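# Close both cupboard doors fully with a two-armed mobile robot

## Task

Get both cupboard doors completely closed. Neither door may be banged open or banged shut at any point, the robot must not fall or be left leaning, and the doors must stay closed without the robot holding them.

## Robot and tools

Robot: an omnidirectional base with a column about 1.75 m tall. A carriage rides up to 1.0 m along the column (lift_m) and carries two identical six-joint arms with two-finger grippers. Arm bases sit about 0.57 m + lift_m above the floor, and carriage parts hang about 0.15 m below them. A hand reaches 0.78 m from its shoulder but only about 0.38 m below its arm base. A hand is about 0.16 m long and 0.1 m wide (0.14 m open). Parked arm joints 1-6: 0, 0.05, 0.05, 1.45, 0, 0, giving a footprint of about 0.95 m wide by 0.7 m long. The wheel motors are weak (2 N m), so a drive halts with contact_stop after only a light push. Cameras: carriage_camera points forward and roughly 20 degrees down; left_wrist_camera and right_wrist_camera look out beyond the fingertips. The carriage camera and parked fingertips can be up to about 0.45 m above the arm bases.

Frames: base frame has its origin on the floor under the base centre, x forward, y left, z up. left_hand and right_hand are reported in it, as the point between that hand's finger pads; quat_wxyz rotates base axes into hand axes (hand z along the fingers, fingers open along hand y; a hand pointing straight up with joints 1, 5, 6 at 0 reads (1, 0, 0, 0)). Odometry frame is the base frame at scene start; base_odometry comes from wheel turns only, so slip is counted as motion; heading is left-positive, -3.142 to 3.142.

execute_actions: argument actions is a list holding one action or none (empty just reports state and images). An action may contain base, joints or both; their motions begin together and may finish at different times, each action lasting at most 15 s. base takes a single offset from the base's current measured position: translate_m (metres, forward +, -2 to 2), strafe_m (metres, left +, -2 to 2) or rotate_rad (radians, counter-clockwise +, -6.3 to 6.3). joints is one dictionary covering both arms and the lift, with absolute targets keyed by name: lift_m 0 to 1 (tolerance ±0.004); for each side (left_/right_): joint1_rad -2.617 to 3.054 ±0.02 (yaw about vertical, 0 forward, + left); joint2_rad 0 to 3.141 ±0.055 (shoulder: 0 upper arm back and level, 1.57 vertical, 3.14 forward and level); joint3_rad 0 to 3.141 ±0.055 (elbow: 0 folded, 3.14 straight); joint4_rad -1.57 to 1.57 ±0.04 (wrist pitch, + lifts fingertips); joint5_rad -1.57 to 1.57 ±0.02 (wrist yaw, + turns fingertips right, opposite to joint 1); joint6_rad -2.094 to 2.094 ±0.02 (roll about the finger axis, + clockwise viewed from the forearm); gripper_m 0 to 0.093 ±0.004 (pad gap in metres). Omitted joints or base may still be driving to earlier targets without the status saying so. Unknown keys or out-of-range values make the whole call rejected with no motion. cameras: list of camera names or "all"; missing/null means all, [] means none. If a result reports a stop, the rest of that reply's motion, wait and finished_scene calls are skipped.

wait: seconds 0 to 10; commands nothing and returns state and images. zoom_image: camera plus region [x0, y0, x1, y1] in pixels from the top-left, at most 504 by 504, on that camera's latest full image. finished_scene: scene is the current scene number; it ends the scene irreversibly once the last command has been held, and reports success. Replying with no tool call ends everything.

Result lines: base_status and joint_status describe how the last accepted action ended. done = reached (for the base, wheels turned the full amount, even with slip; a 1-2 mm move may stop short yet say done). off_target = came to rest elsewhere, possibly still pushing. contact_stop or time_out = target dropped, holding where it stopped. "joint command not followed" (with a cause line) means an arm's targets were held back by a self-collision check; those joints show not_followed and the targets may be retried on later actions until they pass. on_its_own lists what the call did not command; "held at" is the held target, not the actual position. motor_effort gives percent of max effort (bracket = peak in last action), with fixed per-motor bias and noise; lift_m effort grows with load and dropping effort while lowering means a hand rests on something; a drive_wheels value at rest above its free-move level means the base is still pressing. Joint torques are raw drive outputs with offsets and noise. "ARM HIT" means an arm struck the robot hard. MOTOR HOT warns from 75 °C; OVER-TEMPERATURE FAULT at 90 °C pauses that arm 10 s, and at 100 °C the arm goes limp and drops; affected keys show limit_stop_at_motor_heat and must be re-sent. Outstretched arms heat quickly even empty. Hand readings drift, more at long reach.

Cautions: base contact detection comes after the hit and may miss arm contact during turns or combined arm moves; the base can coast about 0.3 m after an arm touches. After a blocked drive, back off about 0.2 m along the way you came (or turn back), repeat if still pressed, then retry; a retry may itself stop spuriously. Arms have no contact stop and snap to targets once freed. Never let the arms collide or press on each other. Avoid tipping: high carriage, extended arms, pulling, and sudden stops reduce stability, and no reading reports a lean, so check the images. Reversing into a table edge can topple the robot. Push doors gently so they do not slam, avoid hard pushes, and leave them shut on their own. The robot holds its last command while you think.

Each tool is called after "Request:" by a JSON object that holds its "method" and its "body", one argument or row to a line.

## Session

Request:
{"method": "execute_actions", "body": {
  "actions": [
    {"joints":{"lift_m":0.01}}
  ],
  "cameras": ["carriage_camera"]
}}

Scene clock: 1.70 s.
Joint torques (N m, as the arm reports them, + toward a larger angle): left_arm=[ 0.14  4.49  7.29 -0.16  0.07  0.  ] | right_arm=[ 0.12  5.01  6.69 -0.06 -0.04 -0.1 ]
base_odometry: x=+0.000 y=+0.000 heading=+0.000 (m, m, rad; odometry frame)
base_status: not commanded
joint_positions: lift_m=+0.010 left_joint1_rad=-0.001 left_joint2_rad=+0.047 left_joint3_rad=+0.041 left_joint4_rad=+1.430 left_joint5_rad=+0.034 left_joint6_rad=-0.043 left_gripper_m=+0.094 right_joint1_rad=+0.012 right_joint2_rad=+0.044 right_joint3_rad=+0.051 right_joint4_rad=+1.414 right_joint5_rad=-0.022 right_joint6_rad=+0.009 right_gripper_m=+0.095
joint_status: all done
motor_effort: lift_m=+26(27) drive_wheels=+2(1) (%)
left_hand: x=+0.3011 y=+0.3120 z=+1.0094 quat_wxyz=(+0.997, +0.015, +0.074, -0.023) (m; base frame)
right_hand: x=+0.3007 y=-0.3137 z=+1.0118 quat_wxyz=(+0.997, -0.011, +0.075, +0.011) (m; base frame)
pictures: carriage_camera
Images, in order (width x height): carriage_camera 504x504.

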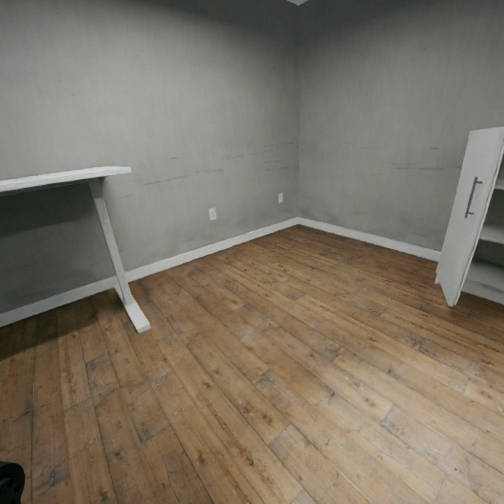

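Request:
{"method": "execute_actions", "body": {
  "actions": [
    {"base":{"rotate_rad":-0.8}}
  ],
  "cameras": ["carriage_camera"]
}}

Scene clock: 5.93 s.
Joint torques (N m, as the arm reports them, + toward a larger angle): left_arm=[ 0.13  4.47  7.31 -0.15  0.08  0.01] | right_arm=[ 0.11  5.05  6.73 -0.05 -0.04 -0.1 ]
base_odometry: x=+0.000 y=+0.000 heading=-0.798 (m, m, rad; odometry frame)
base_status: done
joint_positions: lift_m=+0.010 left_joint1_rad=-0.001 left_joint2_rad=+0.047 left_joint3_rad=+0.041 left_joint4_rad=+1.430 left_joint5_rad=+0.034 left_joint6_rad=-0.043 left_gripper_m=+0.094 right_joint1_rad=+0.012 right_joint2_rad=+0.044 right_joint3_rad=+0.051 right_joint4_rad=+1.414 right_joint5_rad=-0.022 right_joint6_rad=+0.009 right_gripper_m=+0.095
joint_status: not commanded
motor_effort: lift_m=+26(27) drive_wheels=+23(37) (%)
left_hand: x=+0.3012 y=+0.3120 z=+1.0094 quat_wxyz=(+0.997, +0.015, +0.074, -0.023) (m; base frame)
right_hand: x=+0.3007 y=-0.3137 z=+1.0118 quat_wxyz=(+0.997, -0.011, +0.075, +0.011) (m; base frame)
pictures: carriage_camera
Images, in order (width x height): carriage_camera 504x504.

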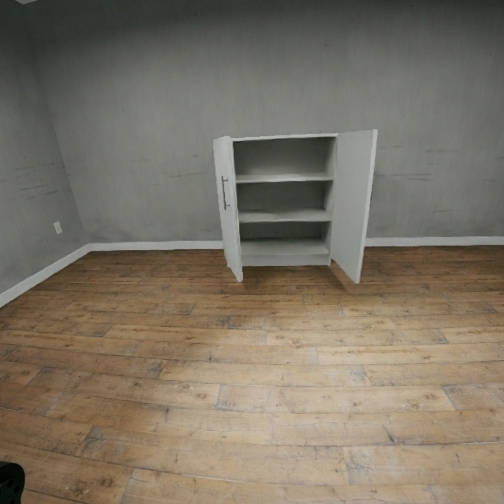

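Request:
{"method": "execute_actions", "body": {
  "actions": [
    {"base":{"strafe_m":-0.15}}
  ],
  "cameras": []
}}

Request:
{"method": "execute_actions", "body": {
  "actions": [
    {"base":{"translate_m":1.0},"joints":{"left_joint1_rad":0.9,"right_joint1_rad":-0.9,"left_joint2_rad":1.6,"right_joint2_rad":1.6,"left_joint3_rad":1.3,"right_joint3_rad":1.3,"left_joint4_rad":0.3,"right_joint4_rad":0.3,"left_gripper_m":0,"right_gripper_m":0,"left_joint5_rad":0.6,"right_joint5_rad":-0.6}}
  ]
}}

Scene clock: 11.60 s.
Joint torques (N m, as the arm reports them, + toward a larger angle): left_arm=[ 0.13  4.49  7.33 -0.16  0.07  0.01] | right_arm=[ 0.12  5.02  6.69 -0.07 -0.04 -0.1 ]
base_odometry: x=-0.108 y=-0.105 heading=-0.800 (m, m, rad; odometry frame)
base_status: done
joint_positions: lift_m=+0.010 left_joint1_rad=-0.001 left_joint2_rad=+0.047 left_joint3_rad=+0.041 left_joint4_rad=+1.431 left_joint5_rad=+0.034 left_joint6_rad=-0.043 left_gripper_m=+0.094 right_joint1_rad=+0.012 right_joint2_rad=+0.044 right_joint3_rad=+0.051 right_joint4_rad=+1.414 right_joint5_rad=-0.022 right_joint6_rad=+0.009 right_gripper_m=+0.095
joint_status: not commanded
motor_effort: lift_m=+26(26) drive_wheels=-12(47) (%)
left_hand: x=+0.3010 y=+0.3120 z=+1.0094 quat_wxyz=(+0.997, +0.015, +0.074, -0.023) (m; base frame)
right_hand: x=+0.3007 y=-0.3137 z=+1.0118 quat_wxyz=(+0.997, -0.011, +0.075, +0.011) (m; base frame)
pictures: none
No camera images: the call's "cameras" was empty. Leave "cameras" out to get every camera's image.

Scene clock: 16.00 s.
Joint torques (N m, as the arm reports them, + toward a larger angle): left_arm=[ 0.15 -8.9  11.24  2.34  0.2   0.01] | right_arm=[ 0.01 -9.7  10.67  2.01 -0.15 -0.1 ]
base_odometry: x=+0.588 y=-0.823 heading=-0.801 (m, m, rad; odometry frame)
base_status: done
joint_positions: lift_m=+0.010 left_joint1_rad=+0.900 left_joint2_rad=+1.600 left_joint3_rad=+1.280 left_joint4_rad=+0.292 left_joint5_rad=+0.593 left_joint6_rad=-0.043 left_gripper_m=+0.000 right_joint1_rad=-0.897 right_joint2_rad=+1.596 right_joint3_rad=+1.283 right_joint4_rad=+0.306 right_joint5_rad=-0.593 right_joint6_rad=+0.009 right_gripper_m=+0.001
joint_status: all done
motor_effort: lift_m=+26(27) drive_wheels=-9(50) (%)
left_hand: x=+0.6465 y=+0.6464 z=+0.9332 quat_wxyz=(+0.694, -0.130, +0.703, +0.087) (m; base frame)
right_hand: x=+0.6471 y=-0.6444 z=+0.9398 quat_wxyz=(+0.698, +0.112, +0.700, -0.102) (m; base frame)
pictures: carriage_camera, left_wrist_camera, right_wrist_camera
Images, in order (width x height): carriage_camera 504x504, left_wrist_camera 504x504, right_wrist_camera 504x504.

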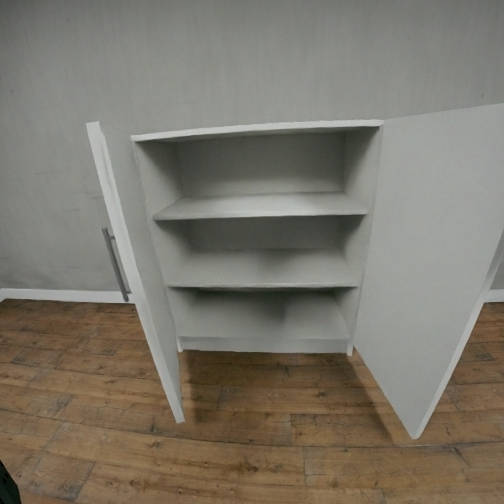

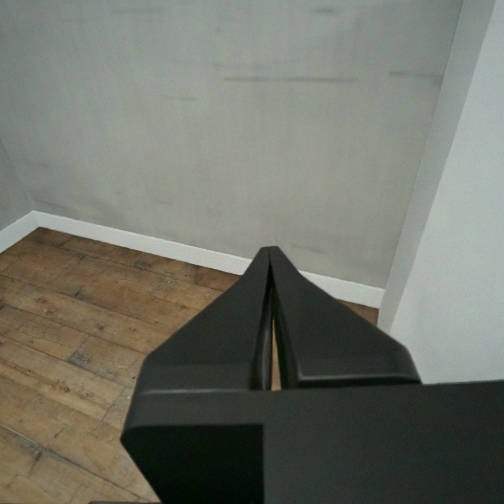

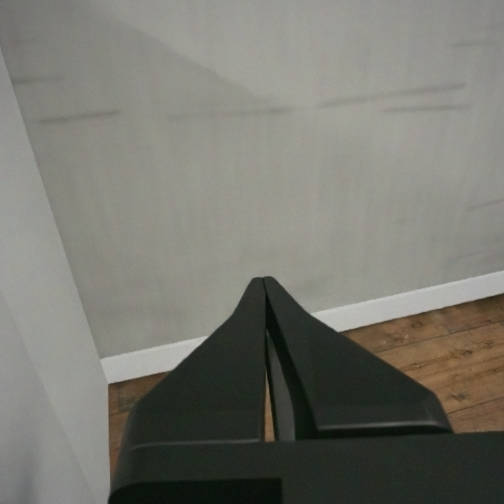

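Request:
{"method": "execute_actions", "body": {
  "actions": [
    {"base":{"translate_m":0.04},"joints":{"right_joint1_rad":-0.6,"right_joint5_rad":-0.3,"left_joint1_rad":0.3,"left_joint5_rad":0}}
  ],
  "cameras": []
}}

Request:
{"method": "execute_actions", "body": {
  "actions": [
    {"joints":{"right_joint1_rad":-0.4,"right_joint5_rad":-0.2,"left_joint1_rad":0.15}}
  ],
  "cameras": []
}}

Request:
{"method": "execute_actions", "body": {
  "actions": [
    {"joints":{"right_joint1_rad":-0.2,"right_joint5_rad":-0.1,"left_joint1_rad":0.03}}
  ],
  "cameras": []
}}

Request:
{"method": "execute_actions", "body": {
  "actions": [
    {"joints":{"right_joint1_rad":0,"right_joint5_rad":0,"left_joint1_rad":-0.08}}
  ]
}}

Scene clock: 22.47 s.
Joint torques (N m, as the arm reports them, + toward a larger angle): left_arm=[ 0.31 -9.01 11.34  2.43 -0.03  0.01] | right_arm=[ 0.49 -9.88 10.83  2.13  0.02 -0.11]
base_odometry: x=+0.616 y=-0.852 heading=-0.802 (m, m, rad; odometry frame)
base_status: done
joint_positions: lift_m=+0.010 left_joint1_rad=+0.297 left_joint2_rad=+1.600 left_joint3_rad=+1.280 left_joint4_rad=+0.295 left_joint5_rad=+0.011 left_joint6_rad=-0.043 left_gripper_m=+0.000 right_joint1_rad=-0.606 right_joint2_rad=+1.596 right_joint3_rad=+1.283 right_joint4_rad=+0.308 right_joint5_rad=-0.307 right_joint6_rad=+0.010 right_gripper_m=+0.001
joint_status: all done
motor_effort: lift_m=+26(26) drive_wheels=-7(49) (%)
left_hand: x=+0.7657 y=+0.4699 z=+0.9331 quat_wxyz=(+0.693, -0.118, +0.706, +0.085) (m; base frame)
right_hand: x=+0.7170 y=-0.5691 z=+0.9402 quat_wxyz=(+0.698, +0.109, +0.700, -0.101) (m; base frame)
pictures: none
No camera images: the call's "cameras" was empty. Leave "cameras" out to get every camera's image.

Scene clock: 23.27 s.
Joint torques (N m, as the arm reports them, + toward a larger angle): left_arm=[ 0.27 -8.98 10.91  2.41  0.14 -0.02] | right_arm=[ -0.08 -10.1   10.77   2.15  -0.03  -0.09]
base_odometry: x=+0.616 y=-0.852 heading=-0.802 (m, m, rad; odometry frame)
base_status: not commanded
joint_positions: lift_m=+0.010 left_joint1_rad=+0.148 left_joint2_rad=+1.600 left_joint3_rad=+1.284 left_joint4_rad=+0.296 left_joint5_rad=-0.004 left_joint6_rad=-0.039 left_gripper_m=+0.000 right_joint1_rad=-0.397 right_joint2_rad=+1.596 right_joint3_rad=+1.283 right_joint4_rad=+0.309 right_joint5_rad=-0.202 right_joint6_rad=+0.008 right_gripper_m=+0.001
joint_status: all done
motor_effort: lift_m=+26(26) drive_wheels=-4(8) (%)
left_hand: x=+0.7825 y=+0.3958 z=+0.9355 quat_wxyz=(+0.699, -0.068, +0.711, +0.040) (m; base frame)
right_hand: x=+0.7567 y=-0.4871 z=+0.9405 quat_wxyz=(+0.703, +0.072, +0.704, -0.066) (m; base frame)
pictures: none
No camera images: the call's "cameras" was empty. Leave "cameras" out to get every camera's image.

Scene clock: 24.07 s.
Joint torques (N m, as the arm reports them, + toward a larger angle): left_arm=[ 0.36 -8.95 10.89  2.43  0.16 -0.02] | right_arm=[-0.3  -9.75 10.62  2.13 -0.02 -0.09]
base_odometry: x=+0.616 y=-0.852 heading=-0.802 (m, m, rad; odometry frame)
base_status: not commanded
joint_positions: lift_m=+0.010 left_joint1_rad=+0.027 left_joint2_rad=+1.600 left_joint3_rad=+1.284 left_joint4_rad=+0.296 left_joint5_rad=-0.005 left_joint6_rad=-0.040 left_gripper_m=+0.000 right_joint1_rad=-0.195 right_joint2_rad=+1.596 right_joint3_rad=+1.283 right_joint4_rad=+0.309 right_joint5_rad=-0.104 right_joint6_rad=+0.008 right_gripper_m=+0.001
joint_status: all done
motor_effort: lift_m=+26(26) drive_wheels=-4(4) (%)
left_hand: x=+0.7881 y=+0.3330 z=+0.9354 quat_wxyz=(+0.700, -0.026, +0.714, -0.003) (m; base frame)
right_hand: x=+0.7800 y=-0.4015 z=+0.9405 quat_wxyz=(+0.705, +0.035, +0.707, -0.029) (m; base frame)
pictures: none
No camera images: the call's "cameras" was empty. Leave "cameras" out to get every camera's image.

Scene clock: 24.90 s.
Joint torques (N m, as the arm reports them, + toward a larger angle): left_arm=[ 0.2  -8.95 11.02  2.4   0.18 -0.02] | right_arm=[-0.39 -9.76 10.8   2.17 -0.13 -0.08]
base_odometry: x=+0.616 y=-0.852 heading=-0.802 (m, m, rad; odometry frame)
base_status: not commanded
joint_positions: lift_m=+0.010 left_joint1_rad=-0.081 left_joint2_rad=+1.600 left_joint3_rad=+1.284 left_joint4_rad=+0.296 left_joint5_rad=-0.010 left_joint6_rad=-0.039 left_gripper_m=+0.000 right_joint1_rad=+0.006 right_joint2_rad=+1.596 right_joint3_rad=+1.283 right_joint4_rad=+0.311 right_joint5_rad=+0.005 right_joint6_rad=+0.006 right_gripper_m=+0.001
joint_status: all done
motor_effort: lift_m=+26(26) drive_wheels=-4(8) (%)
left_hand: x=+0.7867 y=+0.2769 z=+0.9353 quat_wxyz=(+0.699, +0.012, +0.714, -0.039) (m; base frame)
right_hand: x=+0.7873 y=-0.3156 z=+0.9407 quat_wxyz=(+0.706, +0.002, +0.708, +0.002) (m; base frame)
pictures: carriage_camera, left_wrist_camera, right_wrist_camera
Images, in order (width x height): carriage_camera 504x504, left_wrist_camera 504x504, right_wrist_camera 504x504.

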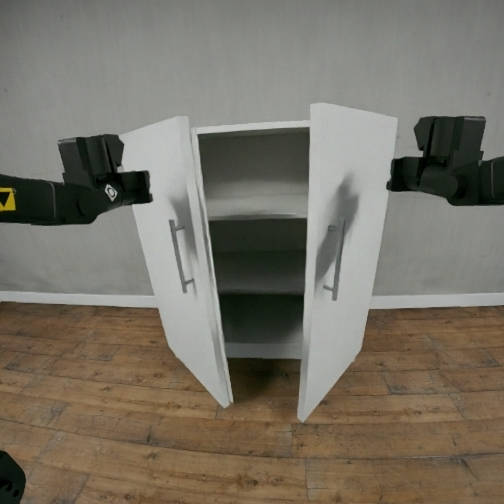

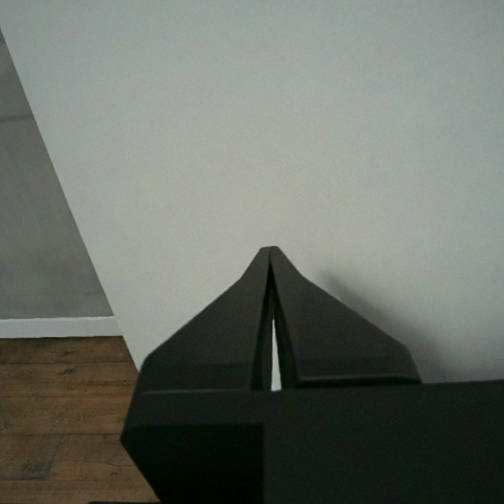

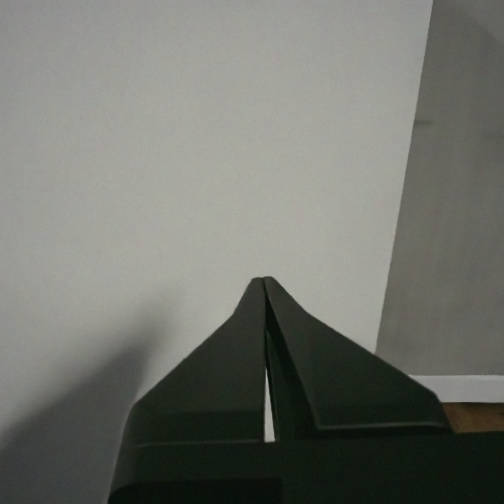

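Strip on the left: left first.

Request:
{"method": "execute_actions", "body": {
  "actions": [
    {"base":{"translate_m":0.07},"joints":{"right_joint2_rad":0.8,"right_joint3_rad":0.6,"right_joint4_rad":0.3,"right_joint1_rad":0.2}}
  ],
  "cameras": []
}}

Request:
{"method": "execute_actions", "body": {
  "actions": [
    {"base":{"translate_m":0.06}}
  ],
  "cameras": []
}}

Request:
{"method": "execute_actions", "body": {
  "actions": [
    {"base":{"translate_m":0.05},"joints":{"left_joint1_rad":-0.2}}
  ],
  "cameras": []
}}

Request:
{"method": "execute_actions", "body": {
  "actions": [
    {"base":{"translate_m":0.04}}
  ],
  "cameras": []
}}

Request:
{"method": "execute_actions", "body": {
  "actions": [
    {"base":{"translate_m":0.03}}
  ],
  "cameras": ["carriage_camera"]
}}

Scene clock: 32.07 s.
Joint torques (N m, as the arm reports them, + toward a larger angle): left_arm=[ 0.28 -8.96 10.97  2.41  0.21 -0.03] | right_arm=[-0.05 -2.45  7.6   2.05 -0.04 -0.07]
base_odometry: x=+0.664 y=-0.903 heading=-0.802 (m, m, rad; odometry frame)
base_status: done
joint_positions: lift_m=+0.010 left_joint1_rad=-0.081 left_joint2_rad=+1.600 left_joint3_rad=+1.284 left_joint4_rad=+0.296 left_joint5_rad=-0.008 left_joint6_rad=-0.039 left_gripper_m=+0.000 right_joint1_rad=+0.203 right_joint2_rad=+0.810 right_joint3_rad=+0.619 right_joint4_rad=+0.311 right_joint5_rad=-0.002 right_joint6_rad=+0.006 right_gripper_m=+0.001
joint_status: all done
motor_effort: lift_m=+26(26) drive_wheels=-9(43) (%)
left_hand: x=+0.7867 y=+0.2765 z=+0.9353 quat_wxyz=(+0.699, +0.012, +0.714, -0.039) (m; base frame)
right_hand: x=+0.5905 y=-0.2503 z=+0.9284 quat_wxyz=(+0.744, -0.066, +0.660, +0.078) (m; base frame)
pictures: none
No camera images: the call's "cameras" was empty. Leave "cameras" out to get every camera's image.

Scene clock: 33.43 s.
Joint torques (N m, as the arm reports them, + toward a larger angle): left_arm=[ 0.15 -8.87 10.98  2.43  0.21 -0.03] | right_arm=[-0.06 -2.22  7.48  2.04 -0.04 -0.07]
base_odometry: x=+0.706 y=-0.946 heading=-0.803 (m, m, rad; odometry frame)
base_status: done
joint_positions: lift_m=+0.010 left_joint1_rad=-0.080 left_joint2_rad=+1.600 left_joint3_rad=+1.284 left_joint4_rad=+0.294 left_joint5_rad=-0.009 left_joint6_rad=-0.039 left_gripper_m=+0.000 right_joint1_rad=+0.203 right_joint2_rad=+0.810 right_joint3_rad=+0.619 right_joint4_rad=+0.311 right_joint5_rad=-0.002 right_joint6_rad=+0.006 right_gripper_m=+0.001
joint_status: not commanded
motor_effort: lift_m=+26(26) drive_wheels=-7(45) (%)
left_hand: x=+0.7867 y=+0.2774 z=+0.9350 quat_wxyz=(+0.698, +0.011, +0.714, -0.038) (m; base frame)
right_hand: x=+0.5904 y=-0.2503 z=+0.9284 quat_wxyz=(+0.744, -0.066, +0.660, +0.078) (m; base frame)
pictures: none
No camera images: the call's "cameras" was empty. Leave "cameras" out to get every camera's image.

Scene clock: 34.73 s.
Joint torques (N m, as the arm reports them, + toward a larger angle): left_arm=[ 0.53 -9.12 10.99  2.39  0.22 -0.02] | right_arm=[-0.05 -2.37  7.63  2.06 -0.04 -0.07]
base_odometry: x=+0.740 y=-0.982 heading=-0.804 (m, m, rad; odometry frame)
base_status: done
joint_positions: lift_m=+0.010 left_joint1_rad=-0.205 left_joint2_rad=+1.600 left_joint3_rad=+1.284 left_joint4_rad=+0.295 left_joint5_rad=-0.010 left_joint6_rad=-0.039 left_gripper_m=+0.000 right_joint1_rad=+0.203 right_joint2_rad=+0.809 right_joint3_rad=+0.619 right_joint4_rad=+0.311 right_joint5_rad=-0.002 right_joint6_rad=+0.006 right_gripper_m=+0.001
joint_status: all done
motor_effort: lift_m=+26(26) drive_wheels=-6(46) (%)
left_hand: x=+0.7776 y=+0.2126 z=+0.9352 quat_wxyz=(+0.695, +0.056, +0.712, -0.082) (m; base frame)
right_hand: x=+0.5902 y=-0.2503 z=+0.9287 quat_wxyz=(+0.744, -0.066, +0.660, +0.078) (m; base frame)
pictures: none
No camera images: the call's "cameras" was empty. Leave "cameras" out to get every camera's image.

Scene clock: 35.93 s.
Joint torques (N m, as the arm reports them, + toward a larger angle): left_arm=[ 0.46 -8.94 10.95  2.4   0.19 -0.02] | right_arm=[-0.05 -2.2   7.52  2.08 -0.04 -0.07]
base_odometry: x=+0.768 y=-1.011 heading=-0.805 (m, m, rad; odometry frame)
base_status: done
joint_positions: lift_m=+0.010 left_joint1_rad=-0.204 left_joint2_rad=+1.600 left_joint3_rad=+1.284 left_joint4_rad=+0.296 left_joint5_rad=-0.008 left_joint6_rad=-0.039 left_gripper_m=+0.000 right_joint1_rad=+0.203 right_joint2_rad=+0.809 right_joint3_rad=+0.619 right_joint4_rad=+0.311 right_joint5_rad=-0.002 right_joint6_rad=+0.006 right_gripper_m=+0.001
joint_status: not commanded
motor_effort: lift_m=+26(26) drive_wheels=-7(46) (%)
left_hand: x=+0.7776 y=+0.2127 z=+0.9354 quat_wxyz=(+0.695, +0.056, +0.712, -0.082) (m; base frame)
right_hand: x=+0.5902 y=-0.2503 z=+0.9286 quat_wxyz=(+0.744, -0.066, +0.660, +0.078) (m; base frame)
pictures: none
No camera images: the call's "cameras" was empty. Leave "cameras" out to get every camera's image.

Scene clock: 36.90 s.
Joint torques (N m, as the arm reports them, + toward a larger angle): left_arm=[ 0.45 -8.98 11.04  2.4   0.16 -0.02] | right_arm=[-0.07 -2.25  7.59  2.06 -0.03 -0.07]
base_odometry: x=+0.789 y=-1.033 heading=-0.805 (m, m, rad; odometry frame)
base_status: done
joint_positions: lift_m=+0.010 left_joint1_rad=-0.204 left_joint2_rad=+1.600 left_joint3_rad=+1.284 left_joint4_rad=+0.294 left_joint5_rad=-0.003 left_joint6_rad=-0.039 left_gripper_m=+0.000 right_joint1_rad=+0.203 right_joint2_rad=+0.809 right_joint3_rad=+0.619 right_joint4_rad=+0.311 right_joint5_rad=-0.002 right_joint6_rad=+0.006 right_gripper_m=+0.001
joint_status: not commanded
motor_effort: lift_m=+26(26) drive_wheels=-6(49) (%)
left_hand: x=+0.7775 y=+0.2119 z=+0.9350 quat_wxyz=(+0.694, +0.058, +0.712, -0.084) (m; base frame)
right_hand: x=+0.5902 y=-0.2503 z=+0.9287 quat_wxyz=(+0.744, -0.066, +0.660, +0.078) (m; base frame)
pictures: carriage_camera
Images, in order (width x height): carriage_camera 504x504.

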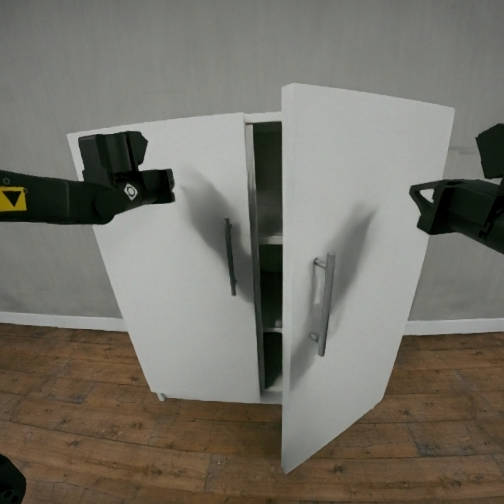

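Request:
{"method": "execute_actions", "body": {
  "actions": [
    {"base":{"translate_m":0.025}}
  ],
  "cameras": []
}}

Request:
{"method": "execute_actions", "body": {
  "actions": [
    {"joints":{"left_joint2_rad":0.2,"left_joint3_rad":0.1,"left_joint4_rad":1.4,"right_joint1_rad":0.4}}
  ],
  "cameras": []
}}

Request:
{"method": "execute_actions", "body": {
  "actions": [
    {"base":{"translate_m":0.06}}
  ],
  "cameras": []
}}

Request:
{"method": "execute_actions", "body": {
  "actions": [
    {"base":{"translate_m":0.04}}
  ],
  "cameras": []
}}

Request:
{"method": "execute_actions", "body": {
  "actions": [
    {"base":{"translate_m":0.03}}
  ],
  "cameras": []
}}

Request:
{"method": "execute_actions", "body": {
  "actions": [
    {"base":{"translate_m":0.03}}
  ],
  "cameras": []
}}

Request:
{"method": "execute_actions", "body": {
  "actions": [
    {"base":{"translate_m":0.025}}
  ],
  "cameras": []
}}

Request:
{"method": "execute_actions", "body": {
  "actions": [
    {"base":{"translate_m":0.025}}
  ],
  "cameras": ["carriage_camera"]
}}

Scene clock: 46.37 s.
Joint torques (N m, as the arm reports them, + toward a larger angle): left_arm=[ 0.43 -8.87 10.79  2.44  0.05 -0.02] | right_arm=[-0.05 -2.31  7.52  2.03 -0.04 -0.07]
base_odometry: x=+0.806 y=-1.052 heading=-0.806 (m, m, rad; odometry frame)
base_status: done
joint_positions: lift_m=+0.010 left_joint1_rad=-0.204 left_joint2_rad=+1.599 left_joint3_rad=+1.285 left_joint4_rad=+0.293 left_joint5_rad=+0.004 left_joint6_rad=-0.039 left_gripper_m=+0.000 right_joint1_rad=+0.203 right_joint2_rad=+0.809 right_joint3_rad=+0.619 right_joint4_rad=+0.311 right_joint5_rad=-0.002 right_joint6_rad=+0.006 right_gripper_m=+0.001
joint_status: not commanded
motor_effort: lift_m=+26(26) drive_wheels=-6(44) (%)
left_hand: x=+0.7770 y=+0.2108 z=+0.9358 quat_wxyz=(+0.694, +0.060, +0.712, -0.086) (m; base frame)
right_hand: x=+0.5902 y=-0.2503 z=+0.9286 quat_wxyz=(+0.744, -0.066, +0.660, +0.078) (m; base frame)
pictures: none
No camera images: the call's "cameras" was empty. Leave "cameras" out to get every camera's image.

Scene clock: 48.03 s.
Joint torques (N m, as the arm reports them, + toward a larger angle): left_arm=[ 0.42  2.58  6.46  0.09  0.05 -0.03] | right_arm=[ 0.6  -2.24  7.54  2.07 -0.05 -0.07]
base_odometry: x=+0.806 y=-1.052 heading=-0.806 (m, m, rad; odometry frame)
base_status: not commanded
joint_positions: lift_m=+0.010 left_joint1_rad=-0.204 left_joint2_rad=+0.211 left_joint3_rad=+0.110 left_joint4_rad=+1.405 left_joint5_rad=+0.004 left_joint6_rad=-0.039 left_gripper_m=+0.000 right_joint1_rad=+0.393 right_joint2_rad=+0.809 right_joint3_rad=+0.619 right_joint4_rad=+0.311 right_joint5_rad=-0.001 right_joint6_rad=+0.006 right_gripper_m=+0.001
joint_status: all done
motor_effort: lift_m=+26(26) drive_wheels=-6(6) (%)
left_hand: x=+0.3382 y=+0.3017 z=+1.0229 quat_wxyz=(+0.984, +0.013, +0.133, -0.121) (m; base frame)
right_hand: x=+0.5716 y=-0.1897 z=+0.9286 quat_wxyz=(+0.733, -0.128, +0.651, +0.149) (m; base frame)
pictures: none
No camera images: the call's "cameras" was empty. Leave "cameras" out to get every camera's image.

Scene clock: 49.40 s.
Joint torques (N m, as the arm reports them, + toward a larger angle): left_arm=[ 0.43  2.6   6.49  0.15  0.06 -0.03] | right_arm=[ 0.5  -1.49  7.69  2.04  0.   -0.07]
base_odometry: x=+0.847 y=-1.095 heading=-0.807 (m, m, rad; odometry frame)
base_status: done
joint_positions: lift_m=+0.010 left_joint1_rad=-0.204 left_joint2_rad=+0.211 left_joint3_rad=+0.110 left_joint4_rad=+1.400 left_joint5_rad=+0.004 left_joint6_rad=-0.039 left_gripper_m=+0.000 right_joint1_rad=+0.395 right_joint2_rad=+0.802 right_joint3_rad=+0.619 right_joint4_rad=+0.312 right_joint5_rad=-0.005 right_joint6_rad=+0.006 right_gripper_m=+0.001
joint_status: not commanded
motor_effort: lift_m=+26(26) drive_wheels=-7(44) (%)
left_hand: x=+0.3391 y=+0.3015 z=+1.0226 quat_wxyz=(+0.983, +0.013, +0.135, -0.121) (m; base frame)
right_hand: x=+0.5695 y=-0.1893 z=+0.9311 quat_wxyz=(+0.736, -0.130, +0.647, +0.151) (m; base frame)
pictures: none
No camera images: the call's "cameras" was empty. Leave "cameras" out to get every camera's image.

Scene clock: 50.60 s.
Joint torques (N m, as the arm reports them, + toward a larger angle): left_arm=[ 0.44  2.51  6.48  0.15  0.06 -0.03] | right_arm=[ 0.43 -0.98  7.63  2.04  0.   -0.07]
base_odometry: x=+0.875 y=-1.124 heading=-0.808 (m, m, rad; odometry frame)
base_status: done
joint_positions: lift_m=+0.010 left_joint1_rad=-0.204 left_joint2_rad=+0.211 left_joint3_rad=+0.110 left_joint4_rad=+1.399 left_joint5_rad=+0.003 left_joint6_rad=-0.039 left_gripper_m=+0.000 right_joint1_rad=+0.396 right_joint2_rad=+0.798 right_joint3_rad=+0.618 right_joint4_rad=+0.313 right_joint5_rad=-0.006 right_joint6_rad=+0.006 right_gripper_m=+0.001
joint_status: not commanded
motor_effort: lift_m=+26(26) drive_wheels=-5(45) (%)
left_hand: x=+0.3394 y=+0.3015 z=+1.0226 quat_wxyz=(+0.983, +0.013, +0.135, -0.121) (m; base frame)
right_hand: x=+0.5685 y=-0.1894 z=+0.9323 quat_wxyz=(+0.737, -0.130, +0.646, +0.152) (m; base frame)
pictures: none
No camera images: the call's "cameras" was empty. Leave "cameras" out to get every camera's image.

Scene clock: 51.67 s.
Joint torques (N m, as the arm reports them, + toward a larger angle): left_arm=[ 0.42  2.57  6.47  0.17  0.05 -0.03] | right_arm=[ 0.41 -0.79  7.55  2.06 -0.01 -0.07]
base_odometry: x=+0.895 y=-1.146 heading=-0.808 (m, m, rad; odometry frame)
base_status: done
joint_positions: lift_m=+0.010 left_joint1_rad=-0.204 left_joint2_rad=+0.211 left_joint3_rad=+0.110 left_joint4_rad=+1.397 left_joint5_rad=+0.003 left_joint6_rad=-0.039 left_gripper_m=+0.000 right_joint1_rad=+0.396 right_joint2_rad=+0.795 right_joint3_rad=+0.618 right_joint4_rad=+0.312 right_joint5_rad=-0.005 right_joint6_rad=+0.006 right_gripper_m=+0.001
joint_status: not commanded
motor_effort: lift_m=+26(26) drive_wheels=-6(44) (%)
left_hand: x=+0.3399 y=+0.3014 z=+1.0224 quat_wxyz=(+0.983, +0.013, +0.136, -0.121) (m; base frame)
right_hand: x=+0.5679 y=-0.1896 z=+0.9329 quat_wxyz=(+0.738, -0.129, +0.645, +0.152) (m; base frame)
pictures: none
No camera images: the call's "cameras" was empty. Leave "cameras" out to get every camera's image.

Scene clock: 52.63 s.
Joint torques (N m, as the arm reports them, + toward a larger angle): left_arm=[ 0.44  2.53  6.48  0.15  0.05 -0.03] | right_arm=[ 0.41 -0.62  7.58  2.05  0.01 -0.07]
base_odometry: x=+0.916 y=-1.168 heading=-0.809 (m, m, rad; odometry frame)
base_status: done
joint_positions: lift_m=+0.010 left_joint1_rad=-0.204 left_joint2_rad=+0.211 left_joint3_rad=+0.110 left_joint4_rad=+1.398 left_joint5_rad=+0.003 left_joint6_rad=-0.039 left_gripper_m=+0.000 right_joint1_rad=+0.396 right_joint2_rad=+0.792 right_joint3_rad=+0.618 right_joint4_rad=+0.311 right_joint5_rad=-0.006 right_joint6_rad=+0.006 right_gripper_m=+0.001
joint_status: not commanded
motor_effort: lift_m=+26(26) drive_wheels=-5(45) (%)
left_hand: x=+0.3396 y=+0.3015 z=+1.0225 quat_wxyz=(+0.983, +0.013, +0.136, -0.121) (m; base frame)
right_hand: x=+0.5673 y=-0.1896 z=+0.9334 quat_wxyz=(+0.738, -0.130, +0.644, +0.152) (m; base frame)
pictures: none
No camera images: the call's "cameras" was empty. Leave "cameras" out to get every camera's image.

Scene clock: 53.57 s.
Joint torques (N m, as the arm reports them, + toward a larger angle): left_arm=[ 0.42  2.56  6.55  0.15  0.05 -0.03] | right_arm=[ 0.4  -0.52  7.61  2.04  0.09 -0.07]
base_odometry: x=+0.933 y=-1.186 heading=-0.810 (m, m, rad; odometry frame)
base_status: done
joint_positions: lift_m=+0.010 left_joint1_rad=-0.204 left_joint2_rad=+0.211 left_joint3_rad=+0.110 left_joint4_rad=+1.400 left_joint5_rad=+0.003 left_joint6_rad=-0.039 left_gripper_m=+0.000 right_joint1_rad=+0.396 right_joint2_rad=+0.792 right_joint3_rad=+0.618 right_joint4_rad=+0.311 right_joint5_rad=-0.010 right_joint6_rad=+0.006 right_gripper_m=+0.001
joint_status: not commanded
motor_effort: lift_m=+26(26) drive_wheels=-3(43) (%)
left_hand: x=+0.3393 y=+0.3015 z=+1.0226 quat_wxyz=(+0.983, +0.013, +0.135, -0.121) (m; base frame)
right_hand: x=+0.5670 y=-0.1891 z=+0.9334 quat_wxyz=(+0.738, -0.131, +0.644, +0.153) (m; base frame)
pictures: none
No camera images: the call's "cameras" was empty. Leave "cameras" out to get every camera's image.

Scene clock: 54.53 s.
Joint torques (N m, as the arm reports them, + toward a larger angle): left_arm=[ 0.44  2.62  6.49  0.16  0.06 -0.02] | right_arm=[-1.08  3.63  7.5   2.08  1.3  -0.07]
base_odometry: x=+0.949 y=-1.203 heading=-0.811 (m, m, rad; odometry frame)
base_status: translate_m contact_stop (by the wheels' count: +0.023 of +0.025)
joint_positions: lift_m=+0.010 left_joint1_rad=-0.204 left_joint2_rad=+0.211 left_joint3_rad=+0.110 left_joint4_rad=+1.398 left_joint5_rad=+0.003 left_joint6_rad=-0.039 left_gripper_m=+0.000 right_joint1_rad=+0.415 right_joint2_rad=+0.750 right_joint3_rad=+0.618 right_joint4_rad=+0.302 right_joint5_rad=-0.118 right_joint6_rad=+0.006 right_gripper_m=+0.001
joint_status: not commanded
motor_effort: lift_m=+26(26) drive_wheels=+13(51) (%)
left_hand: x=+0.3397 y=+0.3015 z=+1.0225 quat_wxyz=(+0.983, +0.013, +0.136, -0.121) (m; base frame)
right_hand: x=+0.5467 y=-0.1708 z=+0.9442 quat_wxyz=(+0.739, -0.175, +0.621, +0.197) (m; base frame)
pictures: carriage_camera
Images, in order (width x height): carriage_camera 504x504.

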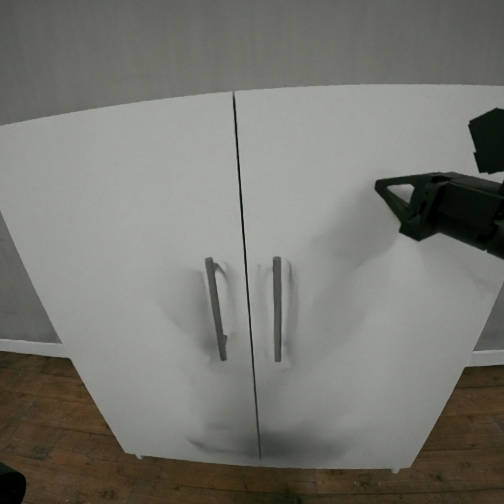

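Request:
{"method": "execute_actions", "body": {
  "actions": [
    {"base":{"translate_m":-0.08}}
  ],
  "cameras": []
}}

Request:
{"method": "finished_scene", "body": {
  "scene": 2
}}

Scene clock: 58.63 s.
Joint torques (N m, as the arm reports them, + toward a larger angle): left_arm=[ 0.42  2.6   6.49  0.15  0.05 -0.03] | right_arm=[-0.67 -0.22  7.6   2.01  0.03 -0.08]
base_odometry: x=+0.894 y=-1.145 heading=-0.811 (m, m, rad; odometry frame)
base_status: done
joint_positions: lift_m=+0.010 left_joint1_rad=-0.204 left_joint2_rad=+0.211 left_joint3_rad=+0.110 left_joint4_rad=+1.399 left_joint5_rad=+0.003 left_joint6_rad=-0.039 left_gripper_m=+0.000 right_joint1_rad=+0.410 right_joint2_rad=+0.789 right_joint3_rad=+0.618 right_joint4_rad=+0.316 right_joint5_rad=-0.007 right_joint6_rad=+0.006 right_gripper_m=+0.001
joint_status: not commanded
motor_effort: lift_m=+26(26) drive_wheels=-10(35) (%)
left_hand: x=+0.3395 y=+0.3015 z=+1.0225 quat_wxyz=(+0.983, +0.013, +0.135, -0.121) (m; base frame)
right_hand: x=+0.5643 y=-0.1855 z=+0.9359 quat_wxyz=(+0.740, -0.134, +0.640, +0.159) (m; base frame)
pictures: none
No camera images: the call's "cameras" was empty. Leave "cameras" out to get every camera's image.

The scene is finished: the task was done.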